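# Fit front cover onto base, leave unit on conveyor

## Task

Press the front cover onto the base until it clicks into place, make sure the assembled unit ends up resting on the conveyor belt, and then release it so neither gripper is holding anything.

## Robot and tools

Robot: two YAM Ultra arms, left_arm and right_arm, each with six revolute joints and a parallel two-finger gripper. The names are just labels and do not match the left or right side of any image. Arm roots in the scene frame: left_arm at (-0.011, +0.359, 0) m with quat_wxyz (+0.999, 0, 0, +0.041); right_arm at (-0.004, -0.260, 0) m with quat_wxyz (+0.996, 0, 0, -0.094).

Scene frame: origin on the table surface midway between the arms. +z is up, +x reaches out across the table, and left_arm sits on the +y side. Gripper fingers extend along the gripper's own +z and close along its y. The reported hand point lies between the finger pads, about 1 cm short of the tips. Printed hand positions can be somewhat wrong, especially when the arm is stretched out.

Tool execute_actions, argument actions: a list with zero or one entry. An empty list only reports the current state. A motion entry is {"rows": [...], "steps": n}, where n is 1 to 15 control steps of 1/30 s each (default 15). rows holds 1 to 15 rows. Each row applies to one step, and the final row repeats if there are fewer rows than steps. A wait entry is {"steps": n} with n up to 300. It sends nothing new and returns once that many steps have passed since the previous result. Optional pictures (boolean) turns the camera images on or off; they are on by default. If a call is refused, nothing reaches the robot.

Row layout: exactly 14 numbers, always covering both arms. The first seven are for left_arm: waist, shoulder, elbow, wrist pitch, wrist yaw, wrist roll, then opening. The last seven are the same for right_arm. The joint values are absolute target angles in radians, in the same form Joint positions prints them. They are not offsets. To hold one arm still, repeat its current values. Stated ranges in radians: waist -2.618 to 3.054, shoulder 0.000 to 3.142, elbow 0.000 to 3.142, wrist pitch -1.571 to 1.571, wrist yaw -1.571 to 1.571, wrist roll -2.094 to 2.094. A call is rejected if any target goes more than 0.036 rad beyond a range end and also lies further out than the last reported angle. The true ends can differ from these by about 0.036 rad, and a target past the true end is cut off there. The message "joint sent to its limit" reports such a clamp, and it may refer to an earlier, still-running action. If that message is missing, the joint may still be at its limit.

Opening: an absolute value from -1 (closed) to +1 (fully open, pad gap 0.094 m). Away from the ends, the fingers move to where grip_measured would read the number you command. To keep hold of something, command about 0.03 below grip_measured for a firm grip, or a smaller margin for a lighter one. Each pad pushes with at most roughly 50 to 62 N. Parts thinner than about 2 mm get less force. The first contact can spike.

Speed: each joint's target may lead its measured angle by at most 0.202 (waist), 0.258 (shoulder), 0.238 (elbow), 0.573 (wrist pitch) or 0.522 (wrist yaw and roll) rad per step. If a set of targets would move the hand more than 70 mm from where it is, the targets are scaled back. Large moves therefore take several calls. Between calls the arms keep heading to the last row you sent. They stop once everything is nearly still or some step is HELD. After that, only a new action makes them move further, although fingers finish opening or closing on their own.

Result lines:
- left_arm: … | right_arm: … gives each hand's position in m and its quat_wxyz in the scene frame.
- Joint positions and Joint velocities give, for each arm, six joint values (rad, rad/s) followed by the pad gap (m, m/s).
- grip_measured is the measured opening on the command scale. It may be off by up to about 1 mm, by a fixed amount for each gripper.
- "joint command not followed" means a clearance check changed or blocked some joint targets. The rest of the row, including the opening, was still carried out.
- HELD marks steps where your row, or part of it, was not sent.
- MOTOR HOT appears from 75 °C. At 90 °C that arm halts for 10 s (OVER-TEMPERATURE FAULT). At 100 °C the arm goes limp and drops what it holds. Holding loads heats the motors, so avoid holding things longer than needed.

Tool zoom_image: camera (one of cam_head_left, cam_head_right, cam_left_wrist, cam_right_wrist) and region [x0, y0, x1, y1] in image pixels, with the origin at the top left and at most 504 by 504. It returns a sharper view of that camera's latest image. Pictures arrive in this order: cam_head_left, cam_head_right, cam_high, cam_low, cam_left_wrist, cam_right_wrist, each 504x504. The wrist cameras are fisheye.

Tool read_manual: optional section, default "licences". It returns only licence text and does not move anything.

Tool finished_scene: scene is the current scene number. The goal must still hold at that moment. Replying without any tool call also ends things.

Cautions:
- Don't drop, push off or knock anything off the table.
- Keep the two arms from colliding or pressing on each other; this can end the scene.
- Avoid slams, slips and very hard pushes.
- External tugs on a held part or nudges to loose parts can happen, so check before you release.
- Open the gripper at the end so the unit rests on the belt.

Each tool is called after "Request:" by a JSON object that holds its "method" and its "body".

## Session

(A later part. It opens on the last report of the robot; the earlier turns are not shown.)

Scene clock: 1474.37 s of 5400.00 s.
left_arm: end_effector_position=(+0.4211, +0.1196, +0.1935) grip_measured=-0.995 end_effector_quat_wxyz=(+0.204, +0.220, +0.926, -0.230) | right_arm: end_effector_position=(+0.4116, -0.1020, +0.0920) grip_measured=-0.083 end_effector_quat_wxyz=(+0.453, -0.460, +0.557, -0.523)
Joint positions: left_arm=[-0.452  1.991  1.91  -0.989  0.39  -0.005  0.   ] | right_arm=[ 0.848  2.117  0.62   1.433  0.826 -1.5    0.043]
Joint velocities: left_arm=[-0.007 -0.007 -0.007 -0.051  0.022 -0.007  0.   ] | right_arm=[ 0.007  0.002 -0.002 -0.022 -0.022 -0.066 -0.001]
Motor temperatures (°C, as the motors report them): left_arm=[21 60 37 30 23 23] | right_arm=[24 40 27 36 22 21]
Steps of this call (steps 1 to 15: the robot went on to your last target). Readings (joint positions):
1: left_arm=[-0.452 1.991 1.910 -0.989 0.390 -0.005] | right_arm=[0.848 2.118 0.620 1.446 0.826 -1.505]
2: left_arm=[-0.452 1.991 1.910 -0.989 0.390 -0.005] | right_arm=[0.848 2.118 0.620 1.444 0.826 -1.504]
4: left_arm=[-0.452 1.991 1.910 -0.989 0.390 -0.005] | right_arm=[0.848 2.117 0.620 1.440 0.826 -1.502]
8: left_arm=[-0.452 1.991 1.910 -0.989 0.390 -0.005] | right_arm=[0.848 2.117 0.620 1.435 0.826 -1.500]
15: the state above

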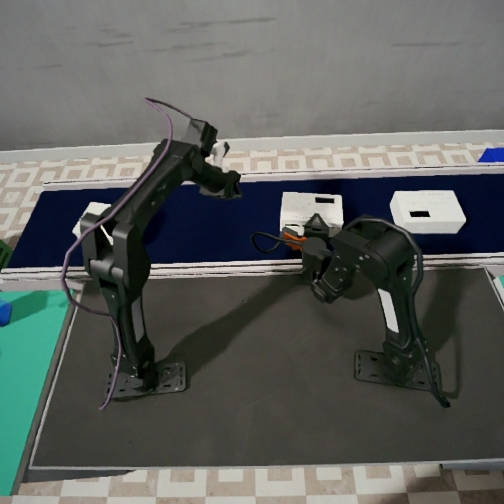

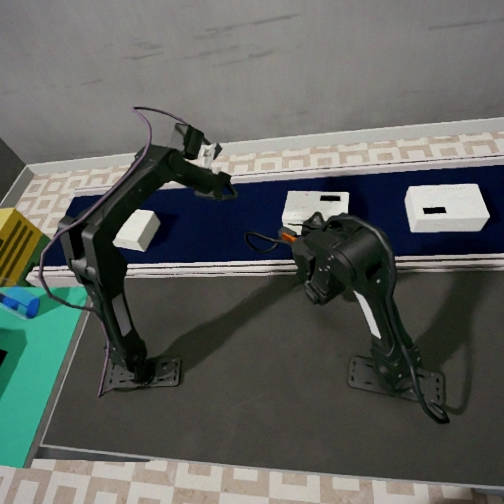

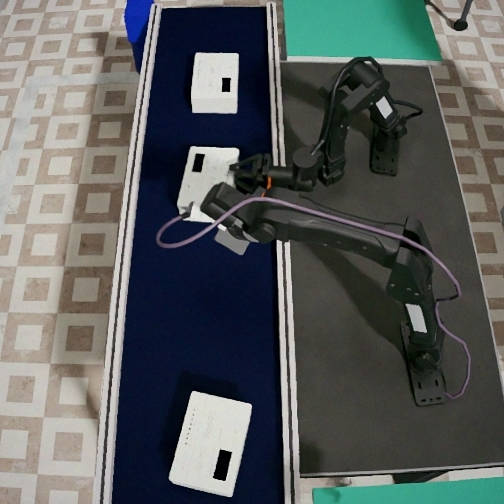

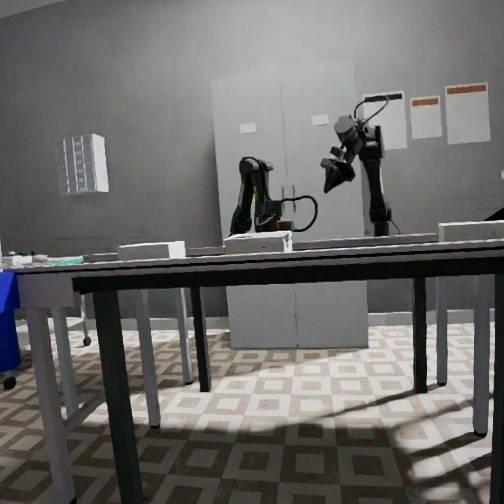

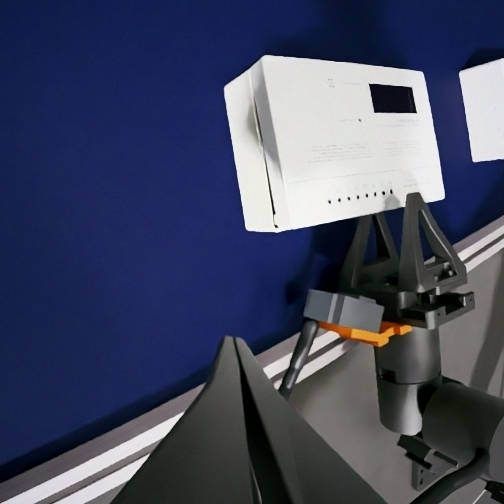

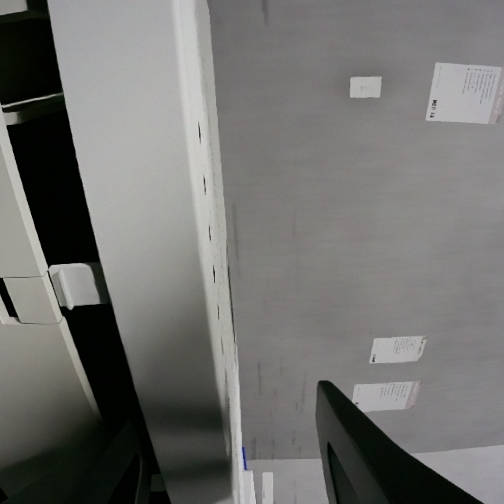

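Request:
{"method": "execute_actions", "body": {"actions": [{"rows": [[-0.46,1.995,1.9,-1.0,0.4,0,-1,0.841,2.084,0.64,1.418,0.819,-1.485,-0.08],[-0.46,1.995,1.9,-1.0,0.4,0,-1,0.841,2.08,0.64,1.41,0.819,-1.482,-0.08],[-0.46,1.995,1.9,-1.0,0.4,0,-1,0.841,2.078,0.64,1.402,0.819,-1.48,-0.08],[-0.46,1.995,1.9,-1.0,0.4,0,-1,0.841,2.076,0.64,1.395,0.819,-1.478,-0.08],[-0.46,1.995,1.9,-1.0,0.4,0,-1,0.841,2.074,0.64,1.389,0.819,-1.476,-0.08],[-0.46,1.995,1.9,-1.0,0.4,0,-1,0.841,2.072,0.64,1.383,0.819,-1.474,-0.08],[-0.46,1.995,1.9,-1.0,0.4,0,-1,0.841,2.069,0.64,1.377,0.819,-1.472,-0.08],[-0.46,1.995,1.9,-1.0,0.4,0,-1,0.841,2.066,0.64,1.371,0.819,-1.47,-0.08],[-0.46,1.995,1.9,-1.0,0.4,0,-1,0.841,2.063,0.64,1.365,0.819,-1.467,-0.08],[-0.46,1.995,1.9,-1.0,0.4,0,-1,0.841,2.06,0.64,1.359,0.819,-1.464,-0.08],[-0.46,1.995,1.9,-1.0,0.4,0,-1,0.841,2.057,0.64,1.353,0.819,-1.461,-0.08],[-0.46,1.995,1.9,-1.0,0.4,0,-1,0.841,2.054,0.64,1.347,0.819,-1.458,-0.08],[-0.46,1.995,1.9,-1.0,0.4,0,-1,0.841,2.051,0.64,1.341,0.819,-1.456,-0.08],[-0.46,1.995,1.9,-1.0,0.4,0,-1,0.841,2.05,0.64,1.339,0.819,-1.456,-0.08]], "steps": 15}], "pictures": false}}

Request:
{"method": "execute_actions", "body": {"actions": [{"steps": 15}]}}

Scene clock: 1493.33 s of 5400.00 s.
left_arm: end_effector_position=(+0.4211, +0.1196, +0.1935) grip_measured=-0.995 end_effector_quat_wxyz=(+0.204, +0.220, +0.926, -0.230) | right_arm: end_effector_position=(+0.4115, -0.1020, +0.0939) grip_measured=-0.083 end_effector_quat_wxyz=(+0.448, -0.464, +0.564, -0.517)
Joint positions: left_arm=[-0.452  1.991  1.91  -0.989  0.39  -0.005  0.   ] | right_arm=[ 0.848  2.08   0.62   1.364  0.826 -1.474  0.043]
Joint velocities: left_arm=[ 0.002 -0.002 -0.017 -0.007  0.007  0.022 -0.001] | right_arm=[-0.002 -0.042  0.002 -0.051  0.037  0.139  0.001]
Motor temperatures (°C, as the motors report them): left_arm=[21 60 37 30 23 23] | right_arm=[24 41 27 36 22 21]
Steps of this call (steps 1 to 15: the robot went on to your last target; steps 16 to 90: nothing new was sent; then 15.47 s passed at rest; steps 91 to 105: all 15 steps of this action). Readings (joint positions):
91: left_arm=[-0.452 1.991 1.910 -0.989 0.390 -0.005] | right_arm=[0.848 2.117 0.620 1.432 0.826 -1.499]
92: left_arm=[-0.452 1.991 1.910 -0.989 0.390 -0.005] | right_arm=[0.848 2.116 0.620 1.430 0.826 -1.498]
94: left_arm=[-0.452 1.991 1.910 -0.989 0.390 -0.005] | right_arm=[0.848 2.111 0.620 1.420 0.826 -1.495]
98: left_arm=[-0.452 1.991 1.910 -0.989 0.390 -0.005] | right_arm=[0.848 2.098 0.620 1.403 0.826 -1.489]
105: the state above

Scene clock: 1493.83 s of 5400.00 s.
left_arm: end_effector_position=(+0.4211, +0.1196, +0.1935) grip_measured=-0.995 end_effector_quat_wxyz=(+0.204, +0.220, +0.926, -0.230) | right_arm: end_effector_position=(+0.4114, -0.1021, +0.0922) grip_measured=-0.083 end_effector_quat_wxyz=(+0.445, -0.466, +0.565, -0.515)
Joint positions: left_arm=[-0.452  1.991  1.91  -0.989  0.39  -0.005  0.   ] | right_arm=[ 0.848  2.077  0.62   1.349  0.826 -1.467  0.043]
Joint velocities: left_arm=[ 0.007 -0.007 -0.022  0.139 -0.051 -0.007  0.001] | right_arm=[-0.002  0.002 -0.012 -0.007  0.037 -0.095 -0.   ]
Motor temperatures (°C, as the motors report them): left_arm=[21 60 37 30 23 23] | right_arm=[24 41 27 36 22 21]
Steps of this call (steps 1 to 15: the robot went on to your last target). Readings (joint positions):
1: left_arm=[-0.452 1.991 1.910 -0.989 0.390 -0.005] | right_arm=[0.848 2.078 0.620 1.361 0.826 -1.472]
2: left_arm=[-0.452 1.991 1.910 -0.989 0.390 -0.005] | right_arm=[0.848 2.077 0.620 1.358 0.826 -1.471]
4: left_arm=[-0.452 1.991 1.910 -0.989 0.390 -0.005] | right_arm=[0.848 2.077 0.620 1.355 0.826 -1.470]
8: left_arm=[-0.452 1.991 1.910 -0.989 0.390 -0.005] | right_arm=[0.848 2.077 0.620 1.351 0.826 -1.468]
15: the state above

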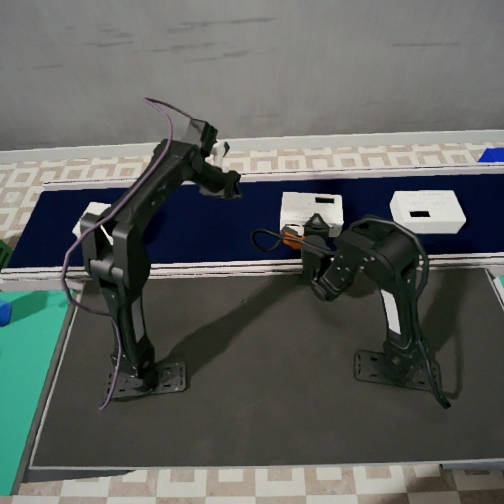

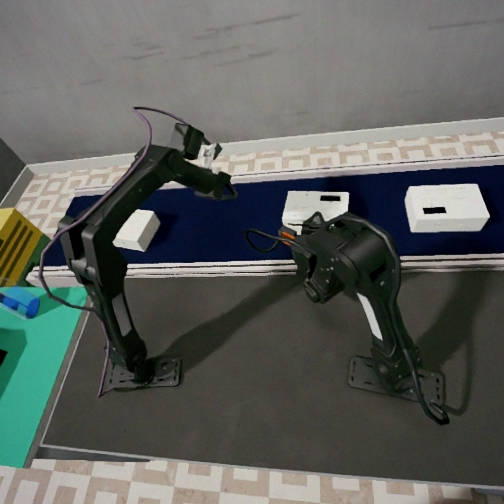

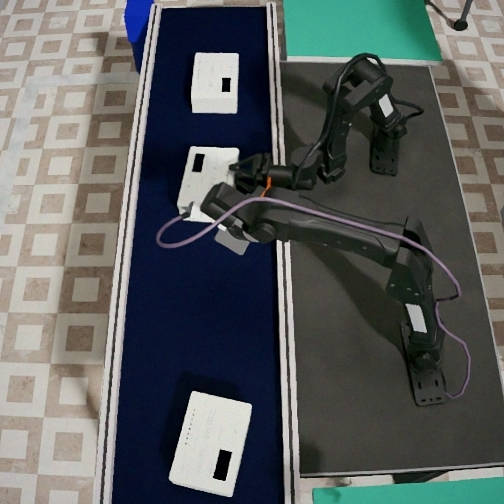

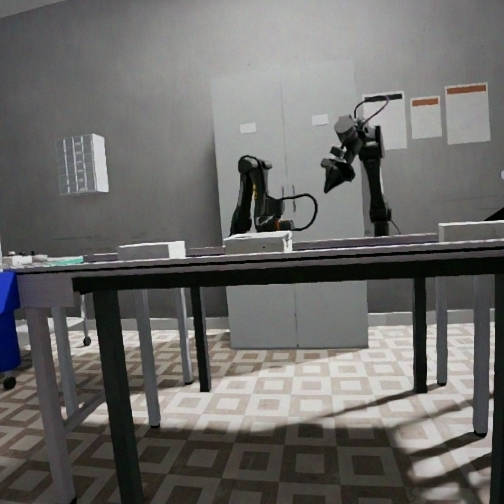

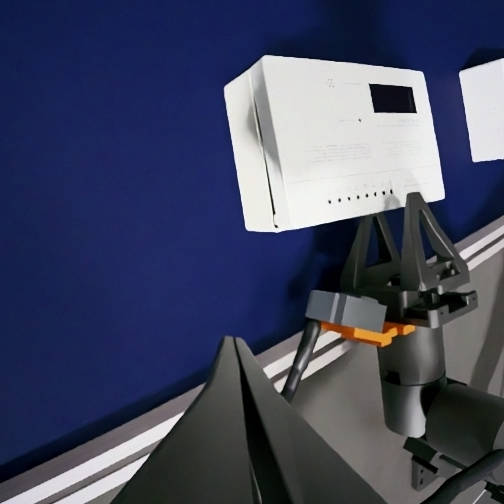

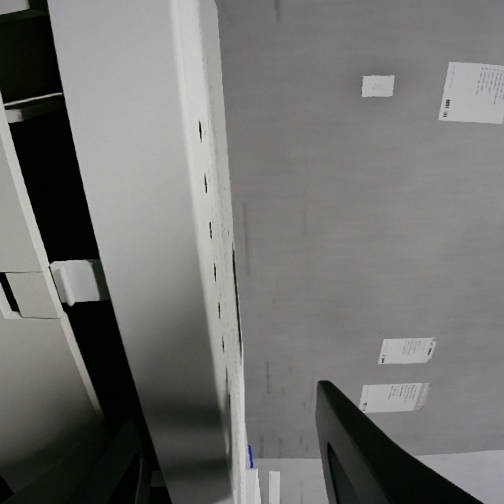

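One more pitch increment.

Request:
{"method": "execute_actions", "body": {"actions": [{"rows": [[-0.46,1.995,1.9,-1.0,0.4,0,-1,0.841,2.044,0.64,1.332,0.819,-1.453,-0.08],[-0.46,1.995,1.9,-1.0,0.4,0,-1,0.841,2.04,0.64,1.322,0.819,-1.45,-0.08],[-0.46,1.995,1.9,-1.0,0.4,0,-1,0.841,2.038,0.64,1.313,0.819,-1.448,-0.08],[-0.46,1.995,1.9,-1.0,0.4,0,-1,0.841,2.036,0.64,1.306,0.819,-1.446,-0.08],[-0.46,1.995,1.9,-1.0,0.4,0,-1,0.841,2.034,0.64,1.30,0.819,-1.444,-0.08],[-0.46,1.995,1.9,-1.0,0.4,0,-1,0.841,2.032,0.64,1.294,0.819,-1.442,-0.08],[-0.46,1.995,1.9,-1.0,0.4,0,-1,0.841,2.029,0.64,1.288,0.819,-1.44,-0.08],[-0.46,1.995,1.9,-1.0,0.4,0,-1,0.841,2.026,0.64,1.282,0.819,-1.438,-0.08],[-0.46,1.995,1.9,-1.0,0.4,0,-1,0.841,2.023,0.64,1.276,0.819,-1.435,-0.08],[-0.46,1.995,1.9,-1.0,0.4,0,-1,0.841,2.02,0.64,1.27,0.819,-1.432,-0.08],[-0.46,1.995,1.9,-1.0,0.4,0,-1,0.841,2.017,0.64,1.264,0.819,-1.429,-0.08],[-0.46,1.995,1.9,-1.0,0.4,0,-1,0.841,2.014,0.64,1.258,0.819,-1.426,-0.08],[-0.46,1.995,1.9,-1.0,0.4,0,-1,0.841,2.011,0.64,1.254,0.819,-1.424,-0.08],[-0.46,1.995,1.9,-1.0,0.4,0,-1,0.841,2.01,0.64,1.254,0.819,-1.424,-0.08]], "steps": 15}], "pictures": false}}

Request:
{"method": "execute_actions", "body": {"actions": [{"steps": 15}]}}

Scene clock: 1509.97 s of 5400.00 s.
left_arm: end_effector_position=(+0.4211, +0.1196, +0.1935) grip_measured=-0.995 end_effector_quat_wxyz=(+0.204, +0.220, +0.926, -0.230) | right_arm: end_effector_position=(+0.4108, -0.1026, +0.0941) grip_measured=-0.083 end_effector_quat_wxyz=(+0.440, -0.470, +0.572, -0.509)
Joint positions: left_arm=[-0.452  1.991  1.91  -0.989  0.39  -0.005  0.   ] | right_arm=[ 0.848  2.039  0.62   1.278  0.826 -1.442  0.043]
Joint velocities: left_arm=[ 0.012 -0.007 -0.007  0.022 -0.037  0.037 -0.001] | right_arm=[ 0.012 -0.037 -0.017 -0.051 -0.11   0.022 -0.001]
Motor temperatures (°C, as the motors report them): left_arm=[21 60 37 30 23 23] | right_arm=[24 41 27 35 22 21]
Steps of this call (steps 1 to 15: the robot went on to your last target; steps 16 to 90: nothing new was sent; then 12.63 s passed at rest; steps 91 to 105: all 15 steps of this action). Readings (joint positions):
91: left_arm=[-0.452 1.991 1.910 -0.989 0.390 -0.005] | right_arm=[0.848 2.077 0.620 1.348 0.826 -1.467]
92: left_arm=[-0.452 1.991 1.910 -0.989 0.390 -0.005] | right_arm=[0.848 2.076 0.620 1.345 0.826 -1.466]
94: left_arm=[-0.452 1.991 1.910 -0.989 0.390 -0.005] | right_arm=[0.848 2.071 0.620 1.335 0.826 -1.463]
98: left_arm=[-0.452 1.991 1.910 -0.989 0.390 -0.005] | right_arm=[0.848 2.058 0.620 1.315 0.826 -1.457]
105: the state above

Scene clock: 1510.47 s of 5400.00 s.
left_arm: end_effector_position=(+0.4211, +0.1196, +0.1935) grip_measured=-0.995 end_effector_quat_wxyz=(+0.204, +0.220, +0.926, -0.230) | right_arm: end_effector_position=(+0.4105, -0.1028, +0.0922) grip_measured=-0.083 end_effector_quat_wxyz=(-0.437, +0.472, -0.574, +0.507)
Joint positions: left_arm=[-0.452  1.991  1.91  -0.989  0.39  -0.005  0.   ] | right_arm=[ 0.848  2.037  0.62   1.264  0.826 -1.435  0.043]
Joint velocities: left_arm=[-0.017 -0.002 -0.002 -0.066  0.037 -0.051 -0.   ] | right_arm=[-0.007  0.007  0.007 -0.125 -0.095 -0.051  0.001]
Motor temperatures (°C, as the motors report them): left_arm=[21 60 37 30 23 23] | right_arm=[24 41 27 35 22 21]
Steps of this call (steps 1 to 15: the robot went on to your last target). Readings (joint positions):
1: left_arm=[-0.452 1.991 1.910 -0.989 0.390 -0.005] | right_arm=[0.848 2.038 0.620 1.275 0.826 -1.440]
2: left_arm=[-0.452 1.991 1.910 -0.989 0.390 -0.005] | right_arm=[0.848 2.038 0.620 1.273 0.826 -1.439]
4: left_arm=[-0.452 1.991 1.910 -0.989 0.390 -0.005] | right_arm=[0.848 2.037 0.620 1.270 0.826 -1.438]
8: left_arm=[-0.452 1.991 1.910 -0.989 0.390 -0.005] | right_arm=[0.848 2.037 0.620 1.266 0.826 -1.436]
15: the state above

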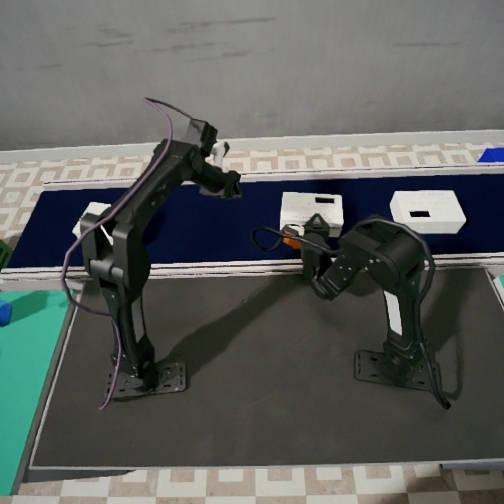

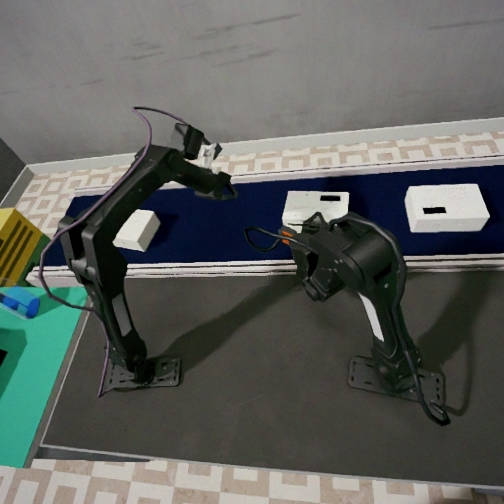

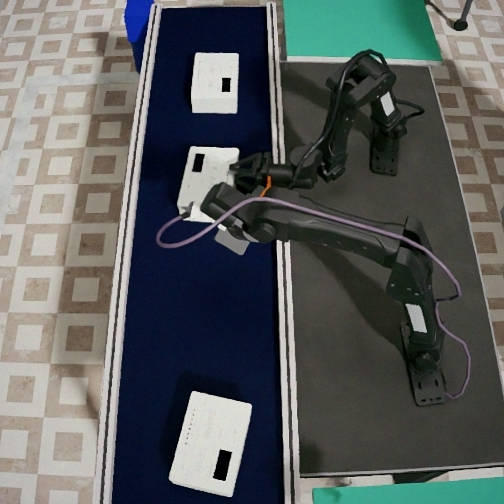

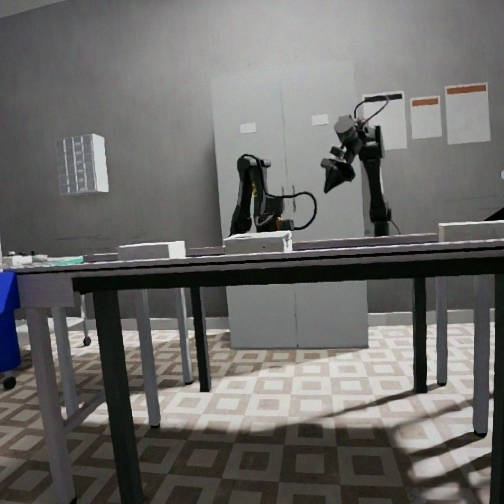

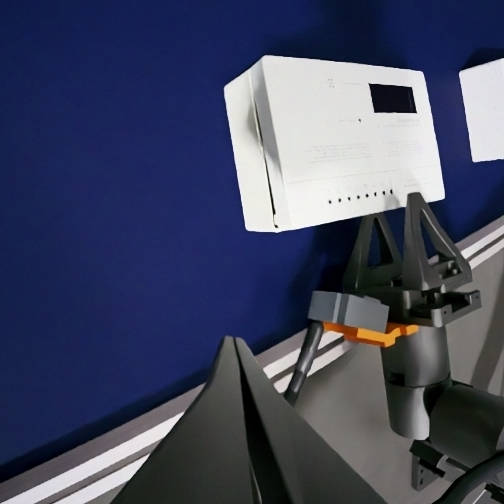

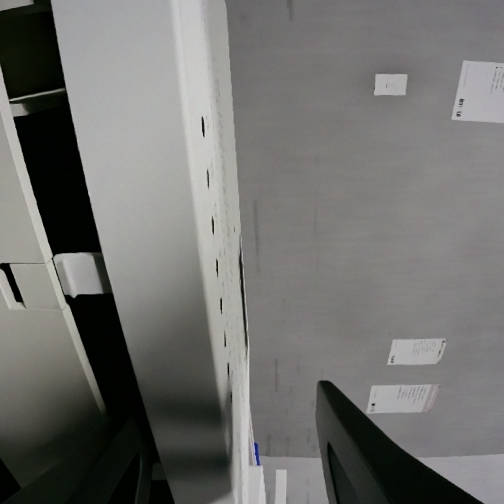

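Request:
{"method": "execute_actions", "body": {"actions": [{"rows": [[-0.46,1.995,1.9,-1.0,0.4,0,-1,0.854,2.01,0.64,1.254,0.836,-1.424,-0.08],[-0.46,1.995,1.9,-1.0,0.4,0,-1,0.858,2.01,0.64,1.253,0.844,-1.424,-0.08],[-0.46,1.995,1.9,-1.0,0.4,0,-1,0.862,2.01,0.64,1.252,0.852,-1.424,-0.08],[-0.46,1.995,1.9,-1.0,0.4,0,-1,0.866,2.01,0.64,1.251,0.86,-1.424,-0.08],[-0.46,1.995,1.9,-1.0,0.4,0,-1,0.87,2.01,0.64,1.25,0.868,-1.424,-0.08],[-0.46,1.995,1.9,-1.0,0.4,0,-1,0.874,2.01,0.64,1.249,0.876,-1.422,-0.08],[-0.46,1.995,1.9,-1.0,0.4,0,-1,0.878,2.01,0.64,1.248,0.884,-1.421,-0.08],[-0.46,1.995,1.9,-1.0,0.4,0,-1,0.882,2.01,0.64,1.247,0.892,-1.42,-0.08],[-0.46,1.995,1.9,-1.0,0.4,0,-1,0.886,2.01,0.64,1.247,0.90,-1.42,-0.08],[-0.46,1.995,1.9,-1.0,0.4,0,-1,0.89,2.01,0.64,1.247,0.908,-1.42,-0.08]], "steps": 15}], "pictures": false}}

Request:
{"method": "execute_actions", "body": {"actions": [{"steps": 10}]}}

Scene clock: 1525.30 s of 5400.00 s.
left_arm: end_effector_position=(+0.4211, +0.1196, +0.1935) grip_measured=-0.995 end_effector_quat_wxyz=(+0.204, +0.220, +0.926, -0.230) | right_arm: end_effector_position=(+0.4027, -0.0986, +0.0923) grip_measured=-0.083 end_effector_quat_wxyz=(-0.429, +0.466, -0.577, +0.515)
Joint positions: left_arm=[-0.452  1.991  1.91  -0.989  0.39  -0.005  0.   ] | right_arm=[ 0.884  2.037  0.62   1.258  0.887 -1.432  0.043]
Joint velocities: left_arm=[ 0.002 -0.007 -0.007 -0.022  0.037 -0.037 -0.   ] | right_arm=[ 0.017  0.002  0.002 -0.051  0.125 -0.022 -0.   ]
Motor temperatures (°C, as the motors report them): left_arm=[21 59 37 30 23 23] | right_arm=[24 41 27 35 22 21]
Steps of this call (steps 1 to 15: the robot went on to your last target; steps 16 to 90: nothing new was sent; then 11.33 s passed at rest; steps 91 to 105: all 15 steps of this action). Readings (joint positions):
91: left_arm=[-0.452 1.991 1.910 -0.989 0.390 -0.005] | right_arm=[0.848 2.037 0.620 1.264 0.826 -1.435]
92: left_arm=[-0.452 1.991 1.910 -0.989 0.390 -0.005] | right_arm=[0.848 2.037 0.620 1.264 0.827 -1.435]
94: left_arm=[-0.452 1.991 1.910 -0.989 0.390 -0.005] | right_arm=[0.851 2.037 0.620 1.263 0.834 -1.435]
98: left_arm=[-0.452 1.991 1.910 -0.989 0.390 -0.005] | right_arm=[0.866 2.037 0.620 1.260 0.855 -1.434]
105: the state above

Scene clock: 1525.63 s of 5400.00 s.
left_arm: end_effector_position=(+0.4211, +0.1196, +0.1935) grip_measured=-0.995 end_effector_quat_wxyz=(+0.204, +0.220, +0.926, -0.230) | right_arm: end_effector_position=(+0.4023, -0.1002, +0.0924) grip_measured=-0.083 end_effector_quat_wxyz=(-0.427, +0.464, -0.579, +0.518)
Joint positions: left_arm=[-0.452  1.991  1.91  -0.989  0.39  -0.005  0.   ] | right_arm=[ 0.884  2.037  0.62   1.257  0.897 -1.431  0.043]
Joint velocities: left_arm=[-0.002  0.002 -0.007  0.007 -0.022  0.022 -0.   ] | right_arm=[-0.027 -0.002 -0.007  0.007  0.037 -0.022 -0.   ]
Motor temperatures (°C, as the motors report them): left_arm=[21 59 37 30 23 23] | right_arm=[24 41 27 35 22 21]
Steps of this call (steps 1 to 10: the robot went on to your last target). Readings (joint positions):
1: left_arm=[-0.452 1.991 1.910 -0.989 0.390 -0.005] | right_arm=[0.884 2.037 0.620 1.258 0.889 -1.432]
2: left_arm=[-0.452 1.991 1.910 -0.989 0.390 -0.005] | right_arm=[0.884 2.037 0.620 1.258 0.891 -1.432]
4: left_arm=[-0.452 1.991 1.910 -0.989 0.390 -0.005] | right_arm=[0.884 2.037 0.620 1.257 0.894 -1.432]
8: left_arm=[-0.452 1.991 1.910 -0.989 0.390 -0.005] | right_arm=[0.884 2.037 0.620 1.257 0.896 -1.431]
10: the state above

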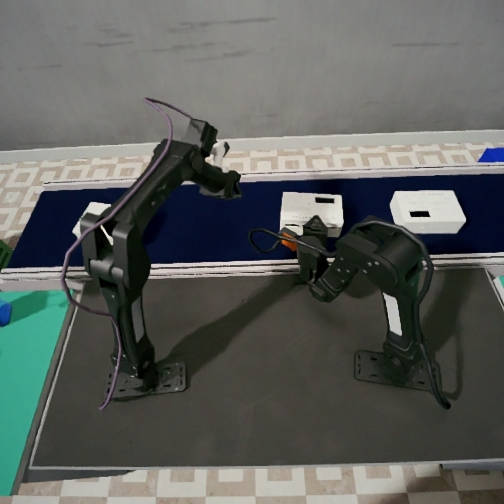

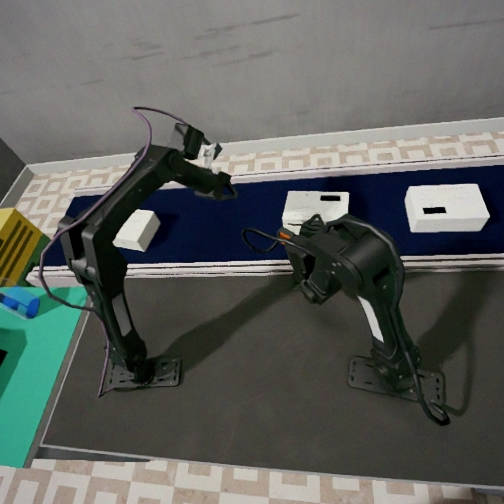

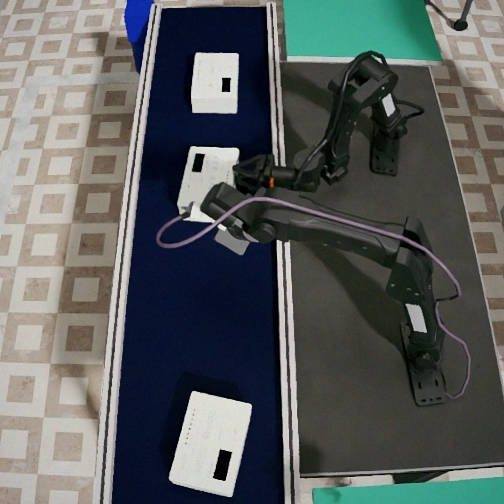

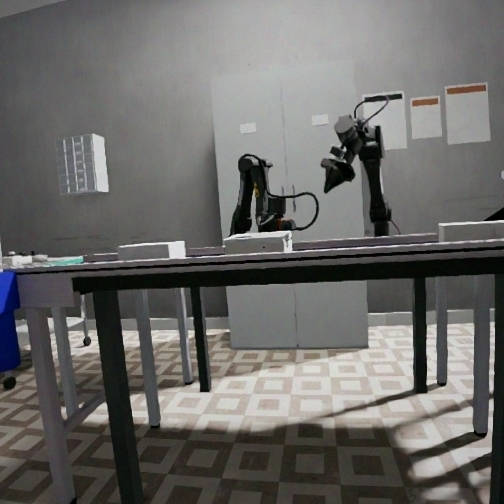

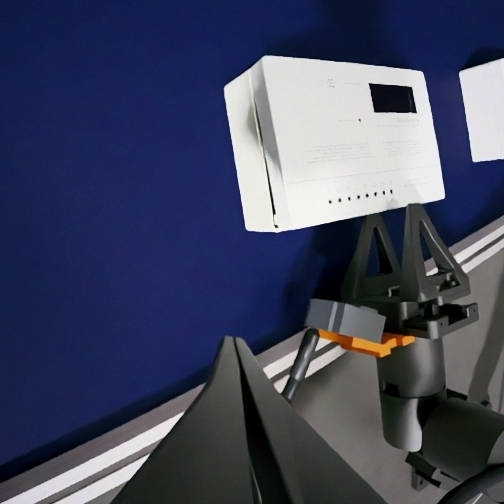

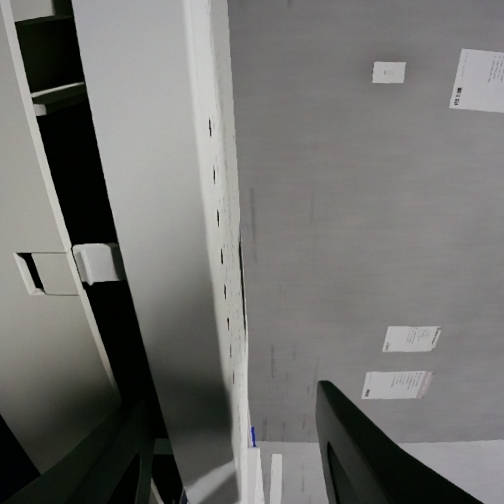

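Cover didn't move. Continue.

Request:
{"method": "execute_actions", "body": {"actions": [{"rows": [[-0.46,1.995,1.9,-1.0,0.4,0,-1,0.893,2.01,0.64,1.246,0.918,-1.42,-0.08],[-0.46,1.995,1.9,-1.0,0.4,0,-1,0.897,2.01,0.64,1.245,0.927,-1.42,-0.08],[-0.46,1.995,1.9,-1.0,0.4,0,-1,0.901,2.01,0.64,1.244,0.936,-1.42,-0.08],[-0.46,1.995,1.9,-1.0,0.4,0,-1,0.905,2.01,0.64,1.243,0.945,-1.42,-0.08],[-0.46,1.995,1.9,-1.0,0.4,0,-1,0.909,2.01,0.64,1.242,0.954,-1.42,-0.08],[-0.46,1.995,1.9,-1.0,0.4,0,-1,0.913,2.01,0.64,1.241,0.963,-1.42,-0.08],[-0.46,1.995,1.9,-1.0,0.4,0,-1,0.917,2.01,0.64,1.24,0.972,-1.42,-0.08],[-0.46,1.995,1.9,-1.0,0.4,0,-1,0.921,2.01,0.64,1.24,0.981,-1.42,-0.08],[-0.46,1.995,1.9,-1.0,0.4,0,-1,0.925,2.01,0.64,1.24,0.99,-1.42,-0.08]], "steps": 15}], "pictures": false}}

Request:
{"method": "execute_actions", "body": {"actions": [{"steps": 10}]}}

Scene clock: 1535.67 s of 5400.00 s.
left_arm: end_effector_position=(+0.4211, +0.1196, +0.1935) grip_measured=-0.995 end_effector_quat_wxyz=(+0.204, +0.220, +0.926, -0.230) | right_arm: end_effector_position=(+0.3937, -0.0988, +0.0929) grip_measured=-0.083 end_effector_quat_wxyz=(-0.415, +0.455, -0.583, +0.530)
Joint positions: left_arm=[-0.452  1.991  1.91  -0.989  0.39  -0.005  0.   ] | right_arm=[ 0.92   2.037  0.62   1.25   0.97  -1.431  0.043]
Joint velocities: left_arm=[ 0.012 -0.002  0.002  0.022 -0.037 -0.081 -0.003] | right_arm=[ 0.002 -0.007 -0.002  0.022  0.154 -0.037 -0.001]
Motor temperatures (°C, as the motors report them): left_arm=[21 59 37 30 23 23] | right_arm=[24 41 27 35 22 21]
Steps of this call (steps 1 to 30: the robot went on to your last target; steps 31 to 90: nothing new was sent; then 6.53 s passed at rest; steps 91 to 105: all 15 steps of this action). Readings (joint positions):
91: left_arm=[-0.452 1.991 1.910 -0.989 0.390 -0.005] | right_arm=[0.884 2.037 0.620 1.257 0.899 -1.431]
92: left_arm=[-0.452 1.991 1.910 -0.989 0.390 -0.005] | right_arm=[0.885 2.037 0.620 1.257 0.902 -1.431]
94: left_arm=[-0.452 1.991 1.910 -0.989 0.390 -0.005] | right_arm=[0.889 2.037 0.620 1.256 0.912 -1.431]
98: left_arm=[-0.452 1.991 1.910 -0.989 0.390 -0.005] | right_arm=[0.906 2.037 0.620 1.253 0.939 -1.431]
105: the state above

Scene clock: 1536.00 s of 5400.00 s.
left_arm: end_effector_position=(+0.4211, +0.1196, +0.1935) grip_measured=-0.995 end_effector_quat_wxyz=(+0.204, +0.220, +0.926, -0.230) | right_arm: end_effector_position=(+0.3934, -0.1002, +0.0931) grip_measured=-0.083 end_effector_quat_wxyz=(-0.412, +0.453, -0.585, +0.532)
Joint positions: left_arm=[-0.452  1.991  1.91  -0.989  0.39  -0.005  0.   ] | right_arm=[ 0.92   2.037  0.62   1.25   0.978 -1.431  0.043]
Joint velocities: left_arm=[ 0.012  0.002 -0.012  0.022 -0.007  0.051  0.   ] | right_arm=[-0.002 -0.007 -0.012 -0.081 -0.007 -0.022 -0.   ]
Motor temperatures (°C, as the motors report them): left_arm=[21 59 37 30 23 23] | right_arm=[24 41 27 35 22 21]
Steps of this call (steps 1 to 10: the robot went on to your last target). Readings (joint positions):
1: left_arm=[-0.452 1.991 1.910 -0.989 0.390 -0.005] | right_arm=[0.920 2.037 0.620 1.250 0.972 -1.431]
2: left_arm=[-0.452 1.991 1.910 -0.989 0.390 -0.005] | right_arm=[0.920 2.037 0.620 1.250 0.973 -1.431]
4: left_arm=[-0.452 1.991 1.910 -0.989 0.390 -0.005] | right_arm=[0.920 2.037 0.620 1.250 0.976 -1.431]
8: left_arm=[-0.452 1.991 1.910 -0.989 0.390 -0.005] | right_arm=[0.920 2.037 0.620 1.250 0.978 -1.431]
10: the state above

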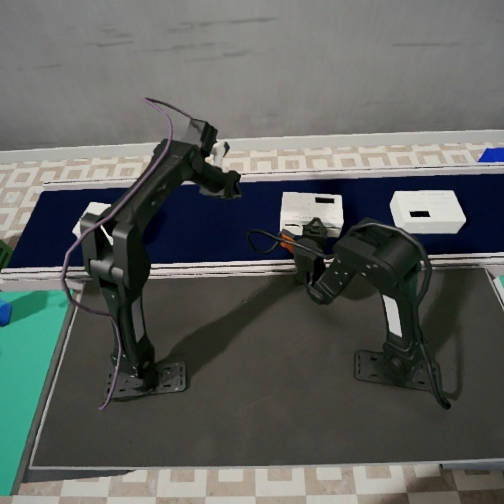

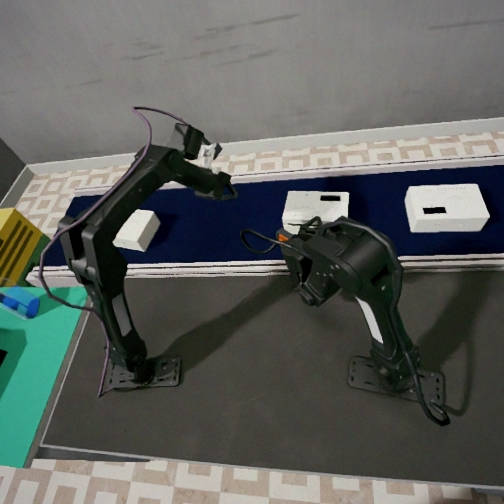

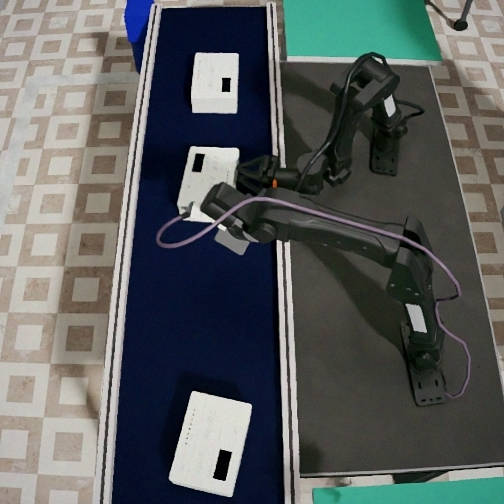

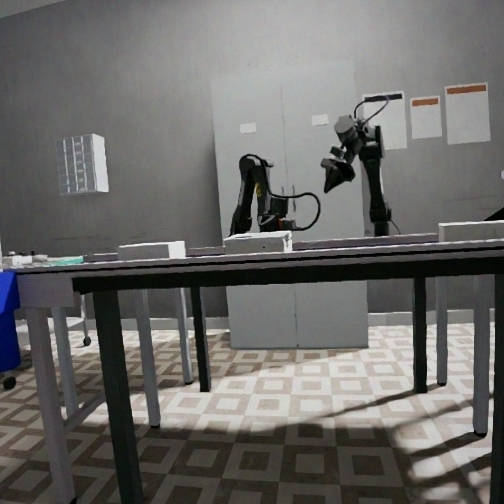

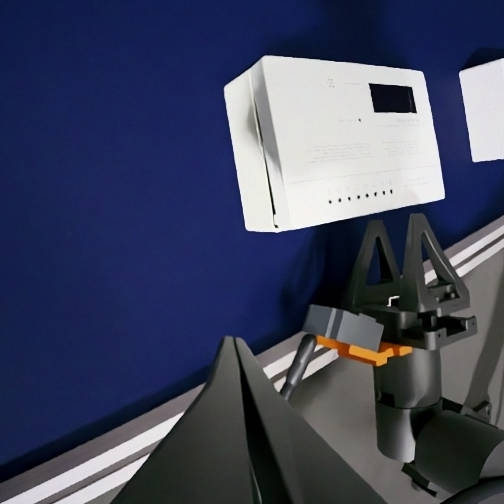

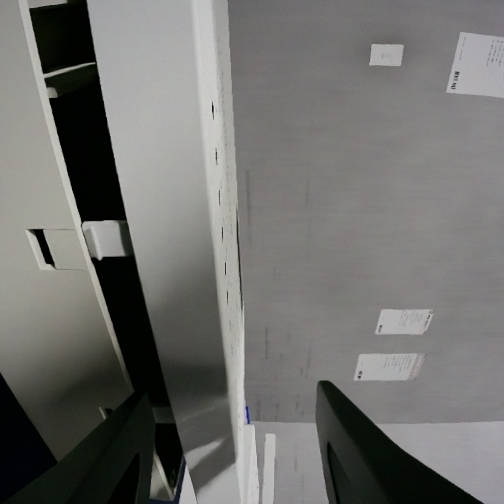

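Request:
{"method": "zoom_image", "body": {"camera": "cam_right_wrist", "region": [0, 0, 252, 504]}}

Request:
{"method": "zoom_image", "body": {"camera": "cam_left_wrist", "region": [200, 40, 340, 250]}}

Region (0, 0, 252, 504) of cam_right_wrist's 504x504 image, scaled by 1.000.

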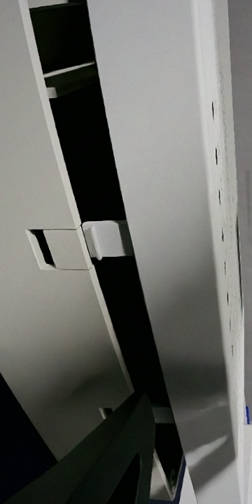

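Region (200, 40, 340, 250) of cam_left_wrist's 504x504 image, scaled by 2.400, with more detail than that image has.

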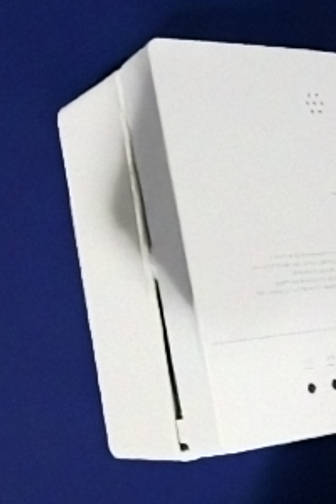

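Request:
{"method": "execute_actions", "body": {"actions": [{"rows": [[-0.46,1.995,1.9,-1.0,0.4,0,-1,0.925,2.0,0.64,1.24,0.99,-1.42,-0.08],[-0.46,1.995,1.9,-1.0,0.4,0,-1,0.925,1.985,0.64,1.24,0.99,-1.42,-0.1],[-0.46,1.995,1.9,-1.0,0.4,0,-1,0.925,1.97,0.64,1.24,0.99,-1.42,-0.15],[-0.46,1.995,1.9,-1.0,0.4,0,-1,0.925,1.955,0.64,1.24,0.99,-1.42,-0.2],[-0.46,1.995,1.9,-1.0,0.4,0,-1,0.925,1.94,0.64,1.24,0.99,-1.42,-0.3],[-0.46,1.995,1.9,-1.0,0.4,0,-1,0.925,1.925,0.64,1.24,0.99,-1.42,-0.4],[-0.46,1.995,1.9,-1.0,0.4,0,-1,0.925,1.91,0.64,1.24,0.99,-1.42,-0.5],[-0.46,1.995,1.9,-1.0,0.4,0,-1,0.925,1.895,0.64,1.24,0.99,-1.42,-0.6],[-0.46,1.995,1.9,-1.0,0.4,0,-1,0.925,1.88,0.64,1.24,0.99,-1.42,-0.7],[-0.46,1.995,1.9,-1.0,0.4,0,-1,0.925,1.865,0.64,1.24,0.99,-1.42,-0.8],[-0.46,1.995,1.9,-1.0,0.4,0,-1,0.925,1.85,0.64,1.24,0.99,-1.42,-0.9],[-0.46,1.995,1.9,-1.0,0.4,0,-1,0.925,1.835,0.64,1.24,0.99,-1.42,-1],[-0.46,1.995,1.9,-1.0,0.4,0,-1,0.925,1.82,0.64,1.24,0.99,-1.42,-1],[-0.46,1.995,1.9,-1.0,0.4,0,-1,0.925,1.805,0.64,1.24,0.99,-1.42,-1],[-0.46,1.995,1.9,-1.0,0.4,0,-1,0.925,1.79,0.64,1.24,0.99,-1.42,-1]], "steps": 15}], "pictures": false}}

Request:
{"method": "execute_actions", "body": {"actions": [{"rows": [[-0.46,1.995,1.9,-1.0,0.4,0,-1,0.913,1.79,0.667,1.178,0.957,-1.373,-1],[-0.46,1.995,1.9,-1.0,0.4,0,-1,0.902,1.79,0.694,1.116,0.924,-1.325,-1],[-0.46,1.995,1.9,-1.0,0.4,0,-1,0.89,1.79,0.721,1.054,0.891,-1.278,-1],[-0.46,1.995,1.9,-1.0,0.4,0,-1,0.878,1.79,0.748,0.992,0.858,-1.231,-1],[-0.46,1.995,1.9,-1.0,0.4,0,-1,0.866,1.79,0.775,0.93,0.825,-1.183,-1],[-0.46,1.995,1.9,-1.0,0.4,0,-1,0.855,1.79,0.802,0.868,0.792,-1.136,-1],[-0.46,1.995,1.9,-1.0,0.4,0,-1,0.843,1.79,0.829,0.806,0.759,-1.089,-1],[-0.46,1.995,1.9,-1.0,0.4,0,-1,0.831,1.79,0.856,0.744,0.726,-1.041,-1],[-0.46,1.995,1.9,-1.0,0.4,0,-1,0.819,1.79,0.883,0.682,0.693,-0.994,-1],[-0.46,1.995,1.9,-1.0,0.4,0,-1,0.808,1.79,0.91,0.62,0.66,-0.947,-1],[-0.46,1.995,1.9,-1.0,0.4,0,-1,0.796,1.79,0.937,0.558,0.627,-0.899,-1],[-0.46,1.995,1.9,-1.0,0.4,0,-1,0.784,1.79,0.964,0.496,0.594,-0.852,-1],[-0.46,1.995,1.9,-1.0,0.4,0,-1,0.772,1.79,0.991,0.434,0.561,-0.805,-1],[-0.46,1.995,1.9,-1.0,0.4,0,-1,0.761,1.79,1.018,0.372,0.528,-0.757,-1],[-0.46,1.995,1.9,-1.0,0.4,0,-1,0.749,1.79,1.045,0.31,0.495,-0.71,-1]], "steps": 15}], "pictures": false}}

Request:
{"method": "execute_actions", "body": {"actions": [{"rows": [[-0.46,1.995,1.9,-1.0,0.4,0,-1,0.737,1.79,1.072,0.248,0.462,-0.663,-1],[-0.46,1.995,1.9,-1.0,0.4,0,-1,0.725,1.79,1.099,0.186,0.429,-0.615,-1],[-0.46,1.995,1.9,-1.0,0.4,0,-1,0.714,1.79,1.126,0.124,0.396,-0.568,-1],[-0.46,1.995,1.9,-1.0,0.4,0,-1,0.702,1.79,1.153,0.062,0.363,-0.521,-1],[-0.46,1.995,1.9,-1.0,0.4,0,-1,0.69,1.79,1.18,0,0.33,-0.473,-1],[-0.46,1.995,1.9,-1.0,0.4,0,-1,0.678,1.79,1.207,-0.062,0.297,-0.426,-1],[-0.46,1.995,1.9,-1.0,0.4,0,-1,0.667,1.79,1.234,-0.124,0.264,-0.379,-1],[-0.46,1.995,1.9,-1.0,0.4,0,-1,0.655,1.79,1.261,-0.186,0.231,-0.331,-1],[-0.46,1.995,1.9,-1.0,0.4,0,-1,0.643,1.79,1.288,-0.248,0.198,-0.284,-1],[-0.46,1.995,1.9,-1.0,0.4,0,-1,0.631,1.79,1.315,-0.31,0.165,-0.237,-1],[-0.46,1.995,1.9,-1.0,0.4,0,-1,0.62,1.79,1.342,-0.372,0.132,-0.189,-1],[-0.46,1.995,1.9,-1.0,0.4,0,-1,0.608,1.79,1.369,-0.434,0.099,-0.142,-1],[-0.46,1.995,1.9,-1.0,0.4,0,-1,0.596,1.79,1.396,-0.496,0.066,-0.095,-1],[-0.46,1.995,1.9,-1.0,0.4,0,-1,0.584,1.79,1.423,-0.558,0.033,-0.047,-1],[-0.46,1.995,1.9,-1.0,0.4,0,-1,0.572,1.79,1.45,-0.62,0,0,-1]], "steps": 15}], "pictures": false}}

Request:
{"method": "execute_actions", "body": {"actions": [{"steps": 20}]}}

Scene clock: 1604.27 s of 5400.00 s.
left_arm: end_effector_position=(+0.4211, +0.1196, +0.1935) grip_measured=-0.995 end_effector_quat_wxyz=(+0.204, +0.220, +0.926, -0.230) | right_arm: end_effector_position=(+0.3916, -0.1021, +0.1657) grip_measured=-0.984 end_effector_quat_wxyz=(+0.477, -0.389, +0.587, -0.526)
Joint positions: left_arm=[-0.452  1.991  1.91  -0.989  0.39  -0.005  0.   ] | right_arm=[ 0.92   1.842  0.62   1.237  0.981 -1.431  0.001]
Joint velocities: left_arm=[ 0.002 -0.007 -0.007  0.066 -0.007  0.037 -0.   ] | right_arm=[-0.002 -0.413  0.007  0.022 -0.037 -0.037 -0.001]
Motor temperatures (°C, as the motors report them): left_arm=[21 58 36 29 23 23] | right_arm=[24 41 27 34 22 21]
Steps of this call (steps 1 to 15: the robot went on to your last target; steps 16 to 90: nothing new was sent; then 64.77 s passed at rest; steps 91 to 105: all 15 steps of this action). Readings (joint positions):
91: left_arm=[-0.452 1.991 1.910 -0.989 0.390 -0.005] | right_arm=[0.920 2.037 0.620 1.250 0.979 -1.431]
92: left_arm=[-0.452 1.991 1.910 -0.989 0.390 -0.005] | right_arm=[0.920 2.035 0.620 1.248 0.979 -1.431]
94: left_arm=[-0.452 1.991 1.910 -0.989 0.390 -0.005] | right_arm=[0.920 2.018 0.620 1.239 0.979 -1.431]
98: left_arm=[-0.452 1.991 1.910 -0.989 0.390 -0.005] | right_arm=[0.920 1.952 0.620 1.237 0.979 -1.431]
105: the state above

Scene clock: 1604.77 s of 5400.00 s.
left_arm: end_effector_position=(+0.4211, +0.1196, +0.1935) grip_measured=-0.995 end_effector_quat_wxyz=(+0.204, +0.220, +0.926, -0.230) | right_arm: end_effector_position=(+0.4682, -0.0710, +0.1774) grip_measured=-0.985 end_effector_quat_wxyz=(+0.530, -0.376, +0.681, -0.339)
Joint positions: left_arm=[-0.452  1.991  1.91  -0.989  0.39  -0.005  0.   ] | right_arm=[ 0.776  1.813  0.975  0.575  0.636 -0.914  0.001]
Joint velocities: left_arm=[-0.007 -0.002  0.002 -0.007  0.037 -0.007 -0.001] | right_arm=[-0.335 -0.017  0.769 -1.795 -1.033  1.297 -0.   ]
Motor temperatures (°C, as the motors report them): left_arm=[21 58 36 29 23 23] | right_arm=[24 41 28 34 22 21]
Steps of this call (steps 1 to 15: all 15 steps of this action). Readings (joint positions):
1: left_arm=[-0.452 1.991 1.910 -0.989 0.390 -0.005] | right_arm=[0.920 1.829 0.623 1.232 0.980 -1.424]
2: left_arm=[-0.452 1.991 1.910 -0.989 0.390 -0.005] | right_arm=[0.918 1.820 0.634 1.216 0.975 -1.409]
4: left_arm=[-0.452 1.991 1.910 -0.989 0.390 -0.005] | right_arm=[0.907 1.813 0.677 1.158 0.945 -1.360]
8: left_arm=[-0.452 1.991 1.910 -0.989 0.390 -0.005] | right_arm=[0.861 1.813 0.788 0.976 0.848 -1.220]
15: the state above

Scene clock: 1605.27 s of 5400.00 s.
left_arm: end_effector_position=(+0.4211, +0.1196, +0.1935) grip_measured=-0.995 end_effector_quat_wxyz=(+0.204, +0.220, +0.926, -0.230) | right_arm: end_effector_position=(+0.4693, -0.0808, +0.1526) grip_measured=-0.985 end_effector_quat_wxyz=(+0.389, -0.254, +0.885, -0.028)
Joint positions: left_arm=[-0.452  1.991  1.91  -0.989  0.39  -0.005  0.   ] | right_arm=[ 0.6    1.813  1.378 -0.345  0.147 -0.209  0.001]
Joint velocities: left_arm=[-0.022 -0.022 -0.002 -0.051  0.022 -0.022 -0.   ] | right_arm=[-0.325 -0.007  0.774 -1.883 -1.033  1.341  0.   ]
Motor temperatures (°C, as the motors report them): left_arm=[21 58 36 29 23 23] | right_arm=[24 41 28 34 22 21]
Steps of this call (steps 1 to 15: all 15 steps of this action). Readings (joint positions):
1: left_arm=[-0.452 1.991 1.910 -0.989 0.390 -0.005] | right_arm=[0.764 1.813 1.002 0.515 0.604 -0.869]
2: left_arm=[-0.452 1.991 1.910 -0.989 0.390 -0.005] | right_arm=[0.753 1.813 1.028 0.454 0.571 -0.822]
4: left_arm=[-0.452 1.991 1.910 -0.989 0.390 -0.005] | right_arm=[0.730 1.813 1.082 0.332 0.506 -0.729]
8: left_arm=[-0.452 1.991 1.910 -0.989 0.390 -0.005] | right_arm=[0.682 1.813 1.190 0.087 0.375 -0.541]
15: the state above

Scene clock: 1605.93 s of 5400.00 s.
left_arm: end_effector_position=(+0.4211, +0.1196, +0.1935) grip_measured=-0.995 end_effector_quat_wxyz=(+0.204, +0.220, +0.926, -0.230) | right_arm: end_effector_position=(+0.4308, -0.0862, +0.1327) grip_measured=-0.985 end_effector_quat_wxyz=(+0.284, -0.184, +0.940, +0.049)
Joint positions: left_arm=[-0.452  1.991  1.91  -0.989  0.39  -0.005  0.   ] | right_arm=[ 0.57   1.809  1.429 -0.607  0.01  -0.008  0.001]
Joint velocities: left_arm=[ 0.002 -0.007 -0.002 -0.022  0.051  0.022 -0.   ] | right_arm=[-0.002 -0.007  0.007 -0.037 -0.022 -0.007  0.001]
Motor temperatures (°C, as the motors report them): left_arm=[21 58 36 29 23 23] | right_arm=[24 41 28 34 22 21]
Steps of this call (steps 1 to 20: the robot went on to your last target). Readings (joint positions):
1: left_arm=[-0.452 1.991 1.910 -0.989 0.390 -0.005] | right_arm=[0.589 1.813 1.400 -0.397 0.119 -0.168]
2: left_arm=[-0.452 1.991 1.910 -0.989 0.390 -0.005] | right_arm=[0.580 1.812 1.416 -0.436 0.098 -0.135]
4: left_arm=[-0.452 1.991 1.910 -0.989 0.390 -0.005] | right_arm=[0.571 1.809 1.428 -0.491 0.068 -0.088]
8: left_arm=[-0.452 1.991 1.910 -0.989 0.390 -0.005] | right_arm=[0.570 1.809 1.429 -0.565 0.033 -0.039]
20: the state above

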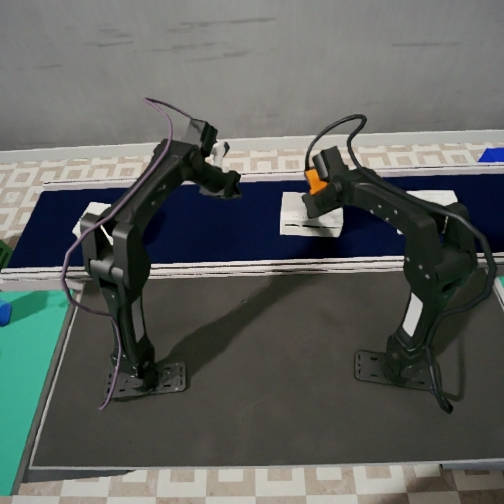

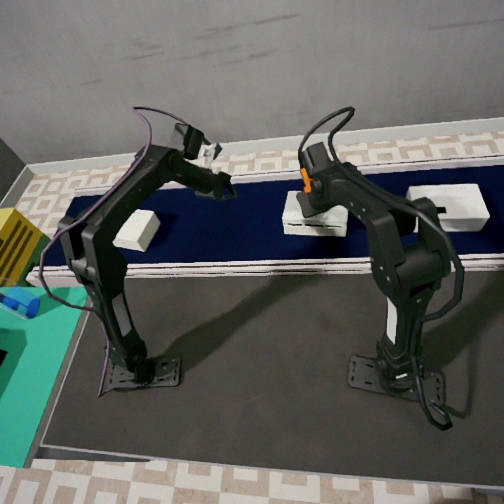

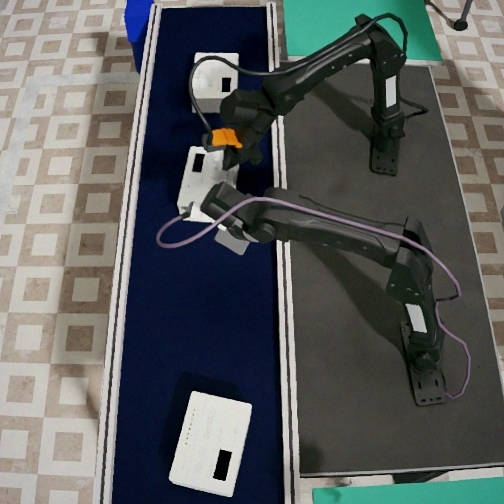

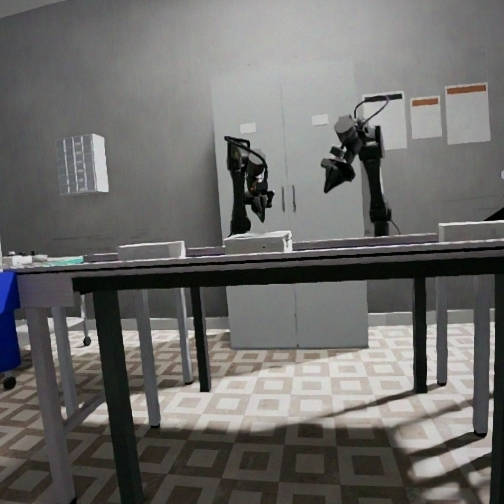

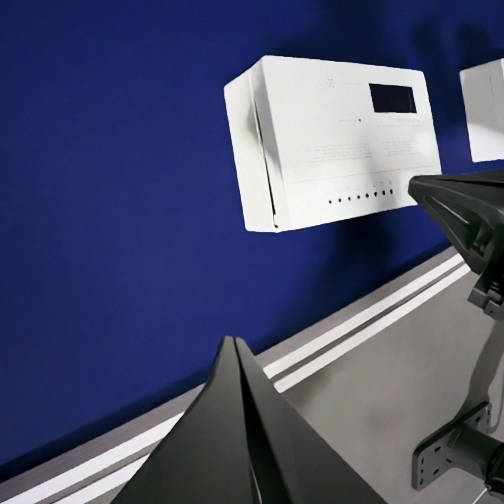

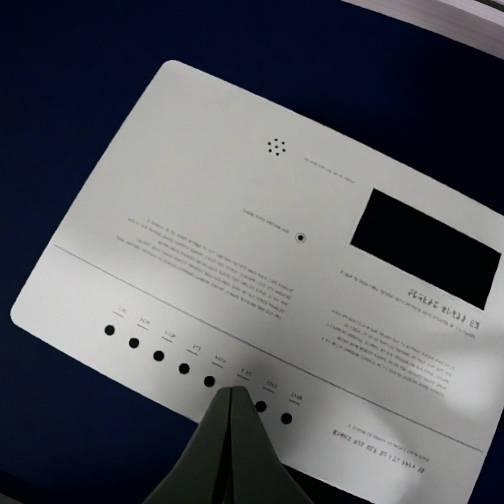

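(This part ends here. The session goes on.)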